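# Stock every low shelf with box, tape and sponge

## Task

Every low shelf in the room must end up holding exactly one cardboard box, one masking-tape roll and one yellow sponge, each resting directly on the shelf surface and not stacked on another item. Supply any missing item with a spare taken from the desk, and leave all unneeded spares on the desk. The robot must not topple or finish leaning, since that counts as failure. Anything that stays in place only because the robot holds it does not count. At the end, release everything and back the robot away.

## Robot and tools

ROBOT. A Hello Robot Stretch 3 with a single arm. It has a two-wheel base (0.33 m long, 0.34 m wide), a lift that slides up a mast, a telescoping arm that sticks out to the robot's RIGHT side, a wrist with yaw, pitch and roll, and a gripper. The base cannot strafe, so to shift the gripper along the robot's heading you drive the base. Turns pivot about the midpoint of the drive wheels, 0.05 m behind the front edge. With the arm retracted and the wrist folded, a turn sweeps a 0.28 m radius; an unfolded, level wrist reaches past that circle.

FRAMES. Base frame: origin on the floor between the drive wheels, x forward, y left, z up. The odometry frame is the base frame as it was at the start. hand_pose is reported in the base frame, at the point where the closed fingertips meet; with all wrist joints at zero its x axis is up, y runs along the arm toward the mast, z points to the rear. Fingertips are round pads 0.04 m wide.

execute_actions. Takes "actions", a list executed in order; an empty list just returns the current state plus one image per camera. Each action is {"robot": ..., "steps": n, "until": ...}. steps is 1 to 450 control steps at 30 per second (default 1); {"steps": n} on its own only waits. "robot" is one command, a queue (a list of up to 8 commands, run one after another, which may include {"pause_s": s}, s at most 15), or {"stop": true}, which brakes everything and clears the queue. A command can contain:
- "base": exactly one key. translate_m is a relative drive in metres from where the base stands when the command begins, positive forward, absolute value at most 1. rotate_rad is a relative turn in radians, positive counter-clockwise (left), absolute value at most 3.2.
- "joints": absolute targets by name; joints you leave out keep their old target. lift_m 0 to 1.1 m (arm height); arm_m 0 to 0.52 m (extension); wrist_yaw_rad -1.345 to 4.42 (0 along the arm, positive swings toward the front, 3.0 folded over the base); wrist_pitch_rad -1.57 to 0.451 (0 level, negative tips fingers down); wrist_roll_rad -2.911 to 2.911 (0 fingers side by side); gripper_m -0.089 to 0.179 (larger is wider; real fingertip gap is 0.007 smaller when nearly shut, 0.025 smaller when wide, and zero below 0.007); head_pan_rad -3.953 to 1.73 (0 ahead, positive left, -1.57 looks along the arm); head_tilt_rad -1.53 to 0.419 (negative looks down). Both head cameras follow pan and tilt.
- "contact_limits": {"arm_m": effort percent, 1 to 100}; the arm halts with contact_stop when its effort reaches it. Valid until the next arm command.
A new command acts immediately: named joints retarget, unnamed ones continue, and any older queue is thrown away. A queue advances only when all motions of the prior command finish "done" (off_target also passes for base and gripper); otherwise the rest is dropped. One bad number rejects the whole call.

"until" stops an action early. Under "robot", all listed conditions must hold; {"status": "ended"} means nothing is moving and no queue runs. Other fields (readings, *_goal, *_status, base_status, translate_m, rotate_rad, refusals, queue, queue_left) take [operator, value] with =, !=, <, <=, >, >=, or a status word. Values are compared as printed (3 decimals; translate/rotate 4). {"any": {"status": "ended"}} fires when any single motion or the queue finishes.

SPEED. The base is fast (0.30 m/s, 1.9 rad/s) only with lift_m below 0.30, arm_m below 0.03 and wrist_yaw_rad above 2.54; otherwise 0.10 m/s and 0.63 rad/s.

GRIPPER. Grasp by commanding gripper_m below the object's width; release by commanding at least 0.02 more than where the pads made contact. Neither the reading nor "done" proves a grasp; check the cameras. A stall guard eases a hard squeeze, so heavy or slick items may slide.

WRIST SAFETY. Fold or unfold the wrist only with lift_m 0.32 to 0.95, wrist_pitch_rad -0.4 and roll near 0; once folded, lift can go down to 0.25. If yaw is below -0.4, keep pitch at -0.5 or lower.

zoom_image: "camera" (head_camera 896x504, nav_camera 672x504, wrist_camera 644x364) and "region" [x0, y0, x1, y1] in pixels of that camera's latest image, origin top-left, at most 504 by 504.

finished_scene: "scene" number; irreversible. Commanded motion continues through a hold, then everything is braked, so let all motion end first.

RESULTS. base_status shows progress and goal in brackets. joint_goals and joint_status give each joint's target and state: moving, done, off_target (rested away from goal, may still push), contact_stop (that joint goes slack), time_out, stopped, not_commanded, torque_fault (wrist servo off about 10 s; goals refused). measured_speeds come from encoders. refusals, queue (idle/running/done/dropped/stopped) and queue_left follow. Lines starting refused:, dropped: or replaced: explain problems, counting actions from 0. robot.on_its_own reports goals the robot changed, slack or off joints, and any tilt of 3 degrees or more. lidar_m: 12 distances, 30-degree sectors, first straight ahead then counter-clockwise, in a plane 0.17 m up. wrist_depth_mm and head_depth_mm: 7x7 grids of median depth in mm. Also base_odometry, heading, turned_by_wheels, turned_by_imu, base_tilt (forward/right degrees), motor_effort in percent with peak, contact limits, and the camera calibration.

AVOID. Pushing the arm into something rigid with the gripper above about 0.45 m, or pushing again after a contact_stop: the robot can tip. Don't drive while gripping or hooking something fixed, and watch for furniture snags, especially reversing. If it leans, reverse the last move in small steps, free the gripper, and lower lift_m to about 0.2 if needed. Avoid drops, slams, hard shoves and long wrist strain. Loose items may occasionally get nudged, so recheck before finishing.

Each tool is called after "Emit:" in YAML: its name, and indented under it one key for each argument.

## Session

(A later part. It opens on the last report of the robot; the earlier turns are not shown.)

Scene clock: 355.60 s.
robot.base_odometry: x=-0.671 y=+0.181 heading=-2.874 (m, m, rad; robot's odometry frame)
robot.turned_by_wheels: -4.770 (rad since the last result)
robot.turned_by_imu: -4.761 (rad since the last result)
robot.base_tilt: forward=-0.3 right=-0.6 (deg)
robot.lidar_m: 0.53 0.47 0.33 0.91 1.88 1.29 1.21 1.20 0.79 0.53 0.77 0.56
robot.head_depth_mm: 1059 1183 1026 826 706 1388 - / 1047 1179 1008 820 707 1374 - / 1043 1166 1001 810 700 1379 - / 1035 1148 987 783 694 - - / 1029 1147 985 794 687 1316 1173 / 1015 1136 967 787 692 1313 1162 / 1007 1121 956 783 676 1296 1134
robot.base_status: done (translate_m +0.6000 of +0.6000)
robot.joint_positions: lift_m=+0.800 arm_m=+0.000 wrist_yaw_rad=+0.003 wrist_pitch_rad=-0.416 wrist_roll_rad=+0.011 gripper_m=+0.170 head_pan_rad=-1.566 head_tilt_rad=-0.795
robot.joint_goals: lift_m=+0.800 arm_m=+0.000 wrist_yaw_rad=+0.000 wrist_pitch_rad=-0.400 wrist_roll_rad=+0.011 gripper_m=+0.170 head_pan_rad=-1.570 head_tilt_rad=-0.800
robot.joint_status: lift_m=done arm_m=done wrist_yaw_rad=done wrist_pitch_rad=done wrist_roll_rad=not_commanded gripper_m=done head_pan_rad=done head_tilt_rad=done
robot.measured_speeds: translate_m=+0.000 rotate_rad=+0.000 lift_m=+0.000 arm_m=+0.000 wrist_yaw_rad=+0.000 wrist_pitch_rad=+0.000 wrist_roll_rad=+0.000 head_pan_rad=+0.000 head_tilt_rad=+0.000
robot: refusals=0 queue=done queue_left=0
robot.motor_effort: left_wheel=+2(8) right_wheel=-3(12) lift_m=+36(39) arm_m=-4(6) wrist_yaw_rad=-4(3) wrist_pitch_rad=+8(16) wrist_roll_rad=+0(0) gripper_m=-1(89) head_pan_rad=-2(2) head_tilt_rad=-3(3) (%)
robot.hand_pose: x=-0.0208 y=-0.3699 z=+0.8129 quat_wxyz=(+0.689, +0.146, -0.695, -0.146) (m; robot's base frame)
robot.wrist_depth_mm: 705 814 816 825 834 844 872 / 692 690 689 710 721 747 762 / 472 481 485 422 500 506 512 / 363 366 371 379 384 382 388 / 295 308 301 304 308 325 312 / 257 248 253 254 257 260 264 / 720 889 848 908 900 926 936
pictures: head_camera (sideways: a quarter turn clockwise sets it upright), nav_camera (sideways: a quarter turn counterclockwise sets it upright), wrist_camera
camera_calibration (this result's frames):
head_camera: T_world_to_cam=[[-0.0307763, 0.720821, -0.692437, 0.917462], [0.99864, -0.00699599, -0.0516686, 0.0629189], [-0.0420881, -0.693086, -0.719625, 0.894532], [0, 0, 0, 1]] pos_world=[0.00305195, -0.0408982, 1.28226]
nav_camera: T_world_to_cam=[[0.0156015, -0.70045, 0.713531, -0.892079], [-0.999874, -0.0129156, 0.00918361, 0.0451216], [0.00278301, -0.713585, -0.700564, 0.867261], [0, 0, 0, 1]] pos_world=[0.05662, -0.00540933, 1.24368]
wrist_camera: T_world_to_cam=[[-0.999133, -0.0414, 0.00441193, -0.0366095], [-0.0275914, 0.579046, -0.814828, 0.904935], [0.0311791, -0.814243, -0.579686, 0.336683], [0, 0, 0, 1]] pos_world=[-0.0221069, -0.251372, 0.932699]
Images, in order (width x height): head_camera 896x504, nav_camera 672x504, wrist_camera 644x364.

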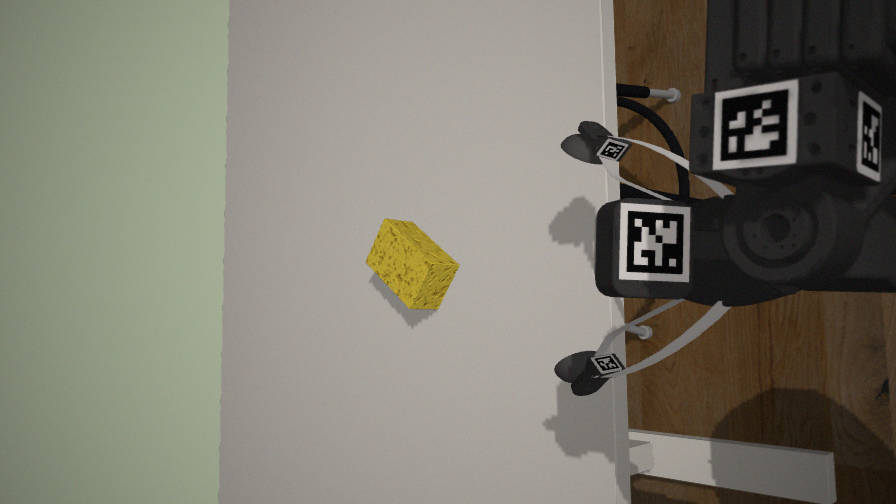

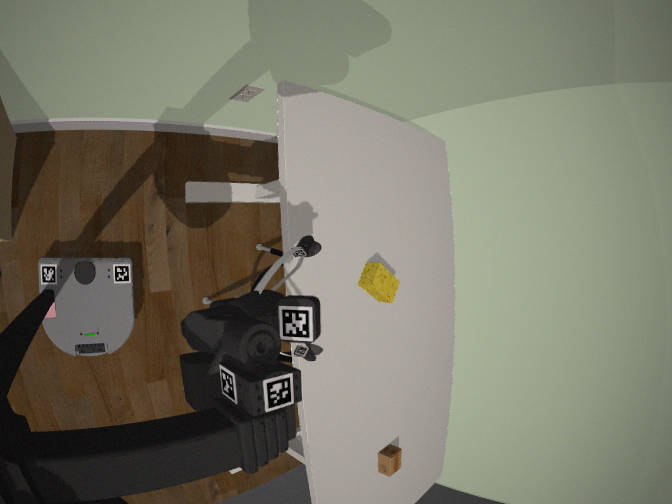

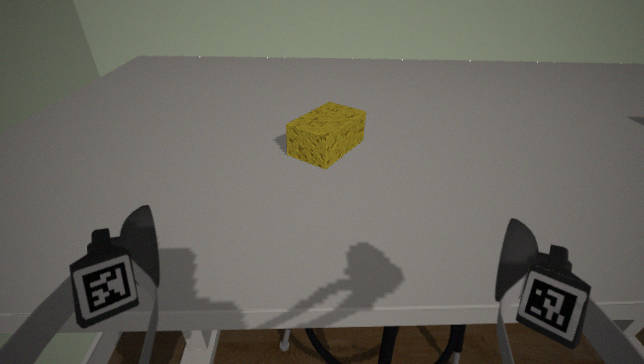

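Emit:
execute_actions:
  actions:
    - {"robot":[{"joints":{"arm_m":0.28,"wrist_pitch_rad":-0.35}},{"joints":{"lift_m":0.715}},{"joints":{"gripper_m":0.02}},{"pause_s":0.5},{"joints":{"lift_m":0.8}}],"steps":450,"until":{"robot":{"status":"ended"}}}

Scene clock: 366.77 s.
robot.base_odometry: x=-0.671 y=+0.181 heading=-2.874 (m, m, rad; robot's odometry frame)
robot.turned_by_wheels: +0.000 (rad since the last result)
robot.turned_by_imu: +0.000 (rad since the last result)
robot.base_tilt: forward=-0.1 right=-0.6 (deg)
robot.lidar_m: 0.53 0.47 0.33 0.91 1.88 1.28 1.20 1.20 0.79 0.53 0.77 0.56
robot.head_depth_mm: 1061 1191 1020 829 714 - - / 1049 1174 1061 - 703 1321 1179 / 1038 1154 1069 - 695 1285 1183 / 1027 1148 1059 759 691 1330 1171 / 1022 1141 980 799 688 1327 1167 / 1016 1128 968 790 680 1313 1158 / 1004 1125 956 785 677 1274 1132
robot.base_status: done (translate_m +0.6000 of +0.6000)
robot.joint_positions: lift_m=+0.800 arm_m=+0.280 wrist_yaw_rad=+0.002 wrist_pitch_rad=-0.370 wrist_roll_rad=+0.011 gripper_m=+0.021 head_pan_rad=-1.566 head_tilt_rad=-0.795
robot.joint_goals: lift_m=+0.800 arm_m=+0.280 wrist_yaw_rad=+0.000 wrist_pitch_rad=-0.350 wrist_roll_rad=+0.011 gripper_m=+0.020 head_pan_rad=-1.570 head_tilt_rad=-0.800
robot.joint_status: lift_m=done arm_m=done wrist_yaw_rad=done wrist_pitch_rad=done wrist_roll_rad=not_commanded gripper_m=done head_pan_rad=done head_tilt_rad=done
robot.measured_speeds: translate_m=+0.000 rotate_rad=+0.000 lift_m=+0.000 arm_m=+0.000 wrist_yaw_rad=+0.000 wrist_pitch_rad=+0.000 wrist_roll_rad=+0.000 head_pan_rad=+0.000 head_tilt_rad=+0.000
robot: refusals=0 queue=done queue_left=0
robot.motor_effort: left_wheel=+2(2) right_wheel=-3(3) lift_m=+36(39) arm_m=+3(3) wrist_yaw_rad=-2(4) wrist_pitch_rad=+10(14) wrist_roll_rad=+0(0) gripper_m=-20(98) head_pan_rad=-3(2) head_tilt_rad=-3(3) (%)
robot.hand_pose: x=-0.0211 y=-0.6549 z=+0.8233 quat_wxyz=(+0.692, +0.130, -0.698, -0.130) (m; robot's base frame)
robot.wrist_depth_mm: 553 565 565 578 576 596 592 / 608 611 621 624 638 641 662 / 522 533 544 562 563 573 581 / 398 398 405 167 376 416 427 / 317 316 298 132 144 332 336 / 265 265 138 125 118 276 277 / 226 226 229 218 225 236 235
pictures: head_camera (sideways: a quarter turn clockwise sets it upright), nav_camera (sideways: a quarter turn counterclockwise sets it upright), wrist_camera
camera_calibration (this result's frames):
head_camera: T_world_to_cam=[[-0.0307763, 0.720821, -0.692437, 0.917462], [0.99864, -0.00699599, -0.0516686, 0.0629189], [-0.0420881, -0.693086, -0.719625, 0.894532], [0, 0, 0, 1]] pos_world=[0.00305195, -0.0408982, 1.28226]
nav_camera: T_world_to_cam=[[0.0156015, -0.70045, 0.713531, -0.892079], [-0.999874, -0.0129156, 0.00918361, 0.0451216], [0.00278301, -0.713585, -0.700564, 0.867261], [0, 0, 0, 1]] pos_world=[0.05662, -0.00540933, 1.24368]
wrist_camera: T_world_to_cam=[[-0.999187, -0.0398543, 0.00615858, -0.0491648], [-0.0267641, 0.541119, -0.84052, 1.0748], [0.0301658, -0.840001, -0.541746, 0.0625336], [0, 0, 0, 1]] pos_world=[-0.0222451, -0.531026, 0.93757]
Images, in order (width x height): head_camera 896x504, nav_camera 672x504, wrist_camera 644x364.

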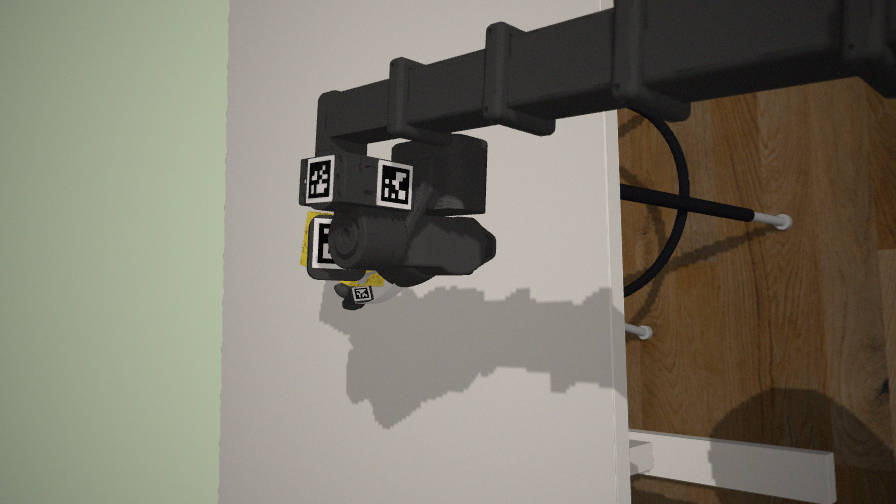

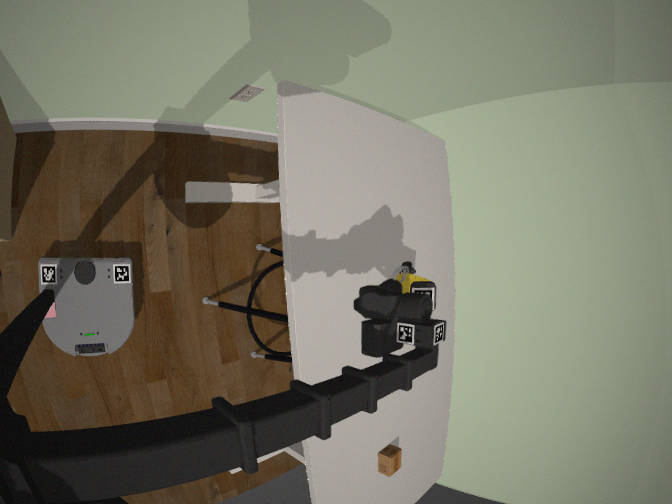

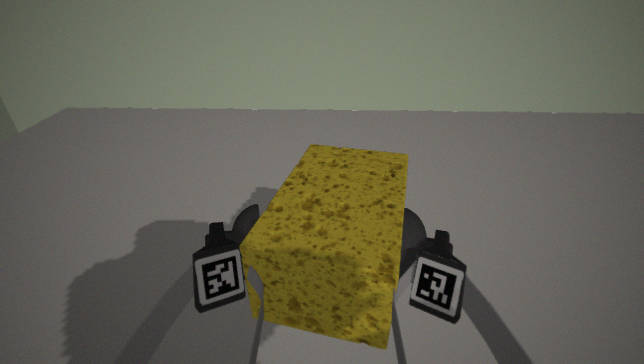

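Emit:
execute_actions:
  actions:
    - {"robot":[{"joints":{"arm_m":0,"wrist_pitch_rad":-0.4}},{"joints":{"wrist_yaw_rad":2.65}},{"joints":{"lift_m":0.29}},{"base":{"translate_m":-0.6}},{"base":{"rotate_rad":1.6}},{"base":{"translate_m":1.0}},{"base":{"translate_m":0.9}},{"base":{"rotate_rad":1.6}}],"steps":450,"until":{"robot":{"status":"ended"}}}
    - {"steps":450,"until":{"robot":{"status":"ended"}}}
    - {"steps":450,"until":{"robot":{"status":"ended"}}}
    - {"robot":[{"base":{"translate_m":1.0}},{"base":{"translate_m":0.95}},{"base":{"rotate_rad":1.57}},{"base":{"translate_m":1.0}},{"base":{"translate_m":1.0}},{"base":{"translate_m":0.2}},{"base":{"rotate_rad":1.57}},{"joints":{"lift_m":0.75}}],"steps":450,"until":{"robot":{"status":"ended"}}}
    - {"steps":450,"until":{"robot":{"status":"ended"}}}
    - {"steps":450,"until":{"robot":{"status":"ended"}}}
    - {"robot":[{"joints":{"wrist_yaw_rad":0}}],"steps":450,"until":{"robot":{"status":"ended"}}}

Scene clock: 438.20 s.
robot.base_odometry: x=+1.608 y=+1.233 heading=-2.817 (m, m, rad; robot's odometry frame)
robot.turned_by_wheels: +6.340 (rad since the last result)
robot.turned_by_imu: +6.336 (rad since the last result)
robot.base_tilt: forward=-0.2 right=-0.6 (deg)
robot.lidar_m: 0.84 1.23 1.19 2.76 2.10 1.39 1.50 1.20 0.83 0.58 0.86 0.83
robot.head_depth_mm: 873 991 1126 992 1109 1296 - / 868 986 1116 974 1098 1289 - / 870 982 1117 974 1121 1285 - / 863 981 1112 964 594 - - / 863 980 1100 960 1096 1261 1159 / 857 973 1090 944 1083 1263 1158 / 857 972 1073 935 1080 1246 1153
robot.base_status: done (rotate_rad +1.5699 of +1.5700)
robot.joint_positions: lift_m=+0.750 arm_m=+0.000 wrist_yaw_rad=+0.003 wrist_pitch_rad=-0.417 wrist_roll_rad=+0.011 gripper_m=+0.021 head_pan_rad=-1.566 head_tilt_rad=-0.795
robot.joint_goals: lift_m=+0.750 arm_m=+0.000 wrist_yaw_rad=+0.000 wrist_pitch_rad=-0.400 wrist_roll_rad=+0.011 gripper_m=+0.020 head_pan_rad=-1.570 head_tilt_rad=-0.800
robot.joint_status: lift_m=done arm_m=done wrist_yaw_rad=done wrist_pitch_rad=done wrist_roll_rad=not_commanded gripper_m=done head_pan_rad=done head_tilt_rad=done
robot.measured_speeds: translate_m=+0.000 rotate_rad=+0.000 lift_m=+0.000 arm_m=+0.000 wrist_yaw_rad=+0.000 wrist_pitch_rad=+0.000 wrist_roll_rad=+0.000 head_pan_rad=+0.000 head_tilt_rad=+0.000
robot: refusals=0 queue=done queue_left=0
robot.motor_effort: left_wheel=-1(8) right_wheel=+4(15) lift_m=+36(39) arm_m=-4(5) wrist_yaw_rad=-3(6) wrist_pitch_rad=+9(10) wrist_roll_rad=+0(0) gripper_m=-19(20) head_pan_rad=-3(2) head_tilt_rad=-2(3) (%)
robot.hand_pose: x=-0.0208 y=-0.3697 z=+0.7625 quat_wxyz=(+0.689, +0.147, -0.695, -0.146) (m; robot's base frame)
robot.wrist_depth_mm: 661 666 651 663 653 666 663 / 735 723 722 719 727 712 727 / 594 579 610 620 645 637 692 / 460 469 471 167 446 489 495 / 687 722 428 132 143 721 586 / 622 637 138 126 118 663 628 / 714 778 768 675 796 778 594
pictures: head_camera (sideways: a quarter turn clockwise sets it upright), nav_camera (sideways: a quarter turn counterclockwise sets it upright), wrist_camera
camera_calibration (this result's frames):
head_camera: T_world_to_cam=[[-0.0307762, 0.720821, -0.692438, 0.917462], [0.99864, -0.00699611, -0.0516686, 0.0629189], [-0.0420882, -0.693086, -0.719625, 0.894532], [0, 0, 0, 1]] pos_world=[0.00305195, -0.0408982, 1.28226]
nav_camera: T_world_to_cam=[[0.0156014, -0.70045, 0.713531, -0.892079], [-0.999874, -0.0129155, 0.00918361, 0.0451216], [0.00278293, -0.713585, -0.700563, 0.867261], [0, 0, 0, 1]] pos_world=[0.05662, -0.00540934, 1.24368]
wrist_camera: T_world_to_cam=[[-0.999133, -0.0414126, 0.0043569, -0.0363417], [-0.0276086, 0.580474, -0.813811, 0.863501], [0.031173, -0.813225, -0.581113, 0.309115], [0, 0, 0, 1]] pos_world=[-0.0221062, -0.251364, 0.882516]
Images, in order (width x height): head_camera 896x504, nav_camera 672x504, wrist_camera 644x364.

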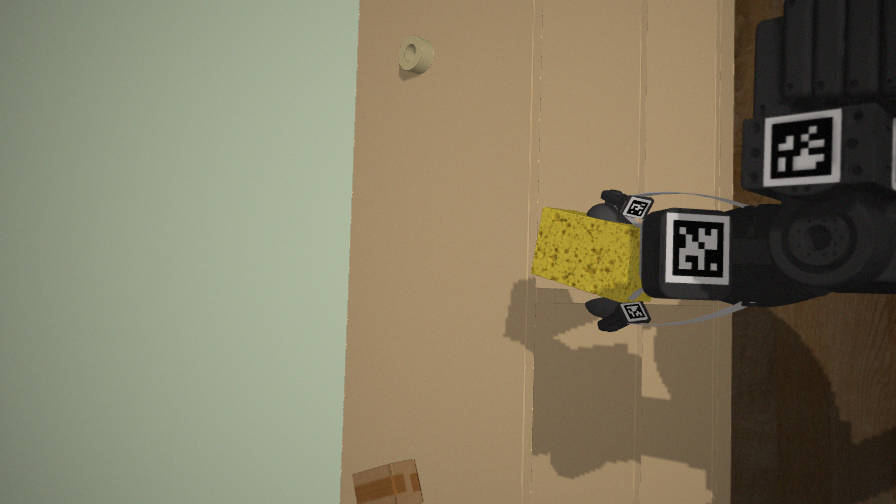

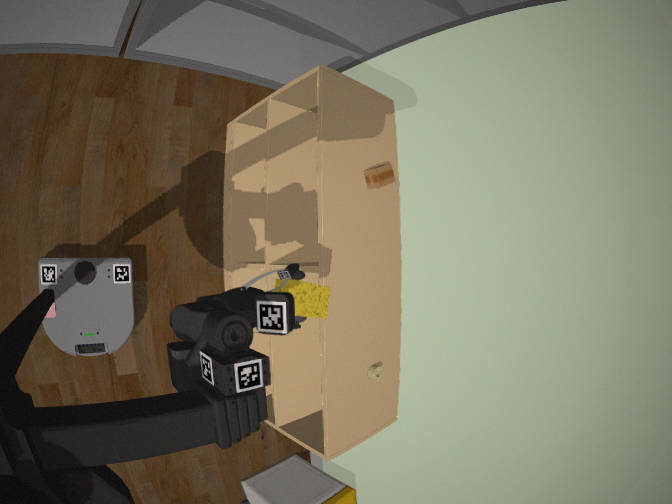

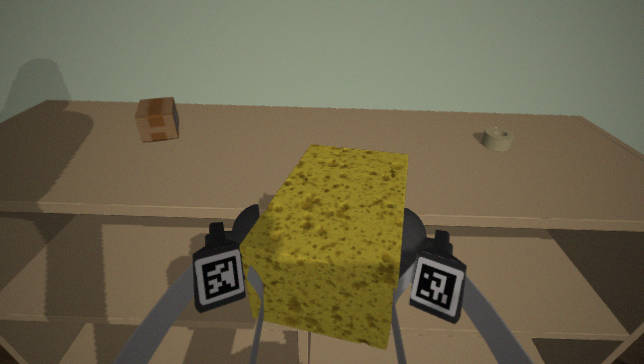

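Emit:
execute_actions:
  actions:
    - {"robot":[{"joints":{"arm_m":0.33,"wrist_pitch_rad":-0.35}},{"joints":{"lift_m":0.617}},{"joints":{"gripper_m":0.14}},{"joints":{"lift_m":0.72}},{"joints":{"arm_m":0,"head_pan_rad":-3.7,"head_tilt_rad":-0.4}}],"steps":450,"until":{"robot":{"status":"ended"}}}

Scene clock: 453.17 s.
robot.base_odometry: x=+1.608 y=+1.233 heading=-2.817 (m, m, rad; robot's odometry frame)
robot.turned_by_wheels: +0.000 (rad since the last result)
robot.turned_by_imu: +0.001 (rad since the last result)
robot.base_tilt: forward=-0.2 right=-0.6 (deg)
robot.lidar_m: 0.84 1.24 1.19 2.77 2.09 1.39 1.50 1.21 0.83 0.58 0.86 0.83
robot.head_depth_mm: 2272 2470 2728 2956 2442 1844 1516 / 2092 2275 2489 2247 2292 1835 1479 / 1967 2107 2269 2235 2204 1818 1473 / 1831 1955 2137 1928 2002 1806 1457 / 1718 1836 1965 2019 1963 1783 1437 / 1614 1699 1841 1854 1861 1729 1444 / 1529 1625 1732 1706 1682 1694 1425
robot.base_status: done (rotate_rad +1.5699 of +1.5700)
robot.joint_positions: lift_m=+0.720 arm_m=+0.000 wrist_yaw_rad=+0.002 wrist_pitch_rad=-0.374 wrist_roll_rad=+0.011 gripper_m=+0.140 head_pan_rad=-3.693 head_tilt_rad=-0.409
robot.joint_goals: lift_m=+0.720 arm_m=+0.000 wrist_yaw_rad=+0.000 wrist_pitch_rad=-0.350 wrist_roll_rad=+0.011 gripper_m=+0.140 head_pan_rad=-3.700 head_tilt_rad=-0.400
robot.joint_status: lift_m=done arm_m=done wrist_yaw_rad=done wrist_pitch_rad=done wrist_roll_rad=not_commanded gripper_m=done head_pan_rad=done head_tilt_rad=done
robot.measured_speeds: translate_m=+0.000 rotate_rad=+0.000 lift_m=+0.000 arm_m=+0.000 wrist_yaw_rad=+0.000 wrist_pitch_rad=+0.000 wrist_roll_rad=+0.000 head_pan_rad=+0.000 head_tilt_rad=+0.000
robot: refusals=0 queue=done queue_left=0
robot.motor_effort: left_wheel=-2(2) right_wheel=+4(3) lift_m=+36(38) arm_m=-4(5) wrist_yaw_rad=-2(4) wrist_pitch_rad=+12(15) wrist_roll_rad=+0(0) gripper_m=+1(87) head_pan_rad=-4(55) head_tilt_rad=+4(29) (%)
robot.hand_pose: x=-0.0211 y=-0.3750 z=+0.7424 quat_wxyz=(+0.691, +0.132, -0.698, -0.132) (m; robot's base frame)
robot.wrist_depth_mm: 659 665 663 649 661 672 658 / 699 722 725 724 709 708 719 / 592 555 618 624 636 654 709 / 441 455 453 465 470 470 480 / 700 719 720 708 723 413 583 / 615 - 623 613 637 - 617 / 660 777 769 569 570 771 569
pictures: head_camera (sideways: a quarter turn clockwise sets it upright), nav_camera (sideways: a quarter turn counterclockwise sets it upright), wrist_camera
camera_calibration (this result's frames):
head_camera: T_world_to_cam=[[0.360897, -0.190112, -0.913023, 1.20266], [-0.549207, -0.834563, -0.0433142, 0.0615083], [-0.753741, 0.51707, -0.405603, 0.490336], [0, 0, 0, 1]] pos_world=[-0.0306691, 0.0264341, 1.2996]
nav_camera: T_world_to_cam=[[-0.330099, 0.188865, 0.924859, -1.16551], [0.520567, 0.853744, 0.0114574, 0.0328813], [-0.787429, 0.485233, -0.380137, 0.455197], [0, 0, 0, 1]] pos_world=[-0.0434166, -0.0288244, 1.2506]
wrist_camera: T_world_to_cam=[[-0.999191, -0.0397602, 0.00601792, -0.0373985], [-0.0267166, 0.544513, -0.838327, 0.854934], [0.0300552, -0.83781, -0.545135, 0.257194], [0, 0, 0, 1]] pos_world=[-0.0222574, -0.25153, 0.857145]
Images, in order (width x height): head_camera 896x504, nav_camera 672x504, wrist_camera 644x364.

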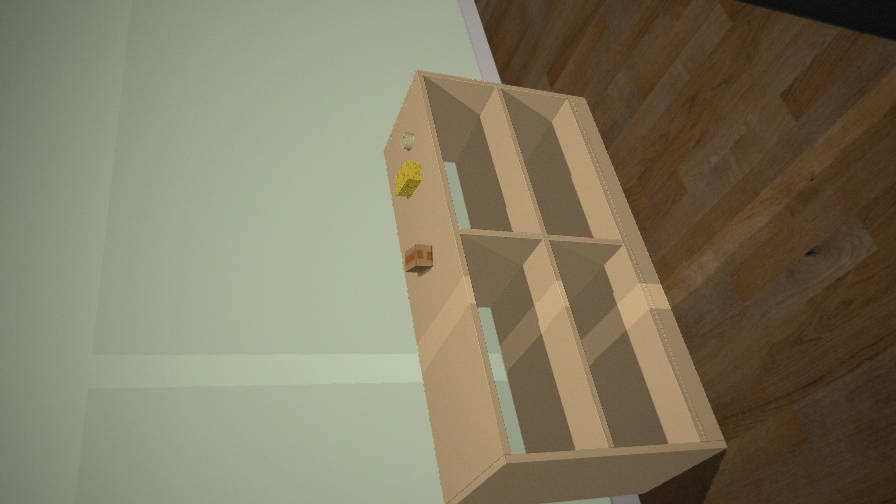

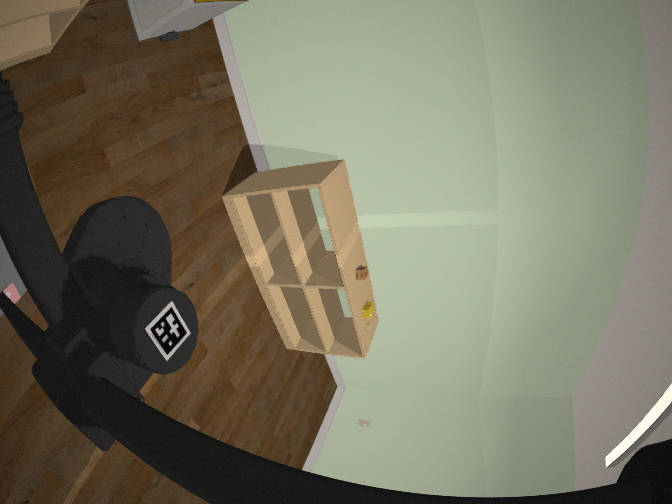

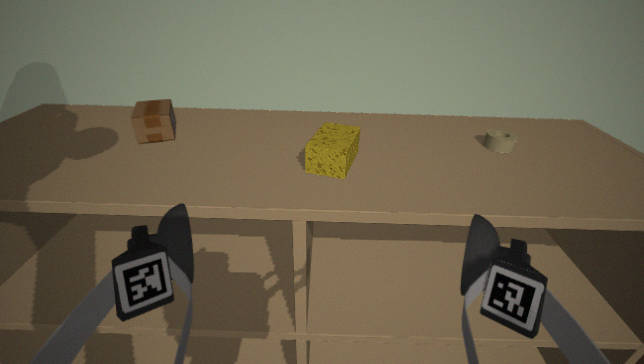

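Emit:
finished_scene:
  scene: 1

The scene is finished: the task was done.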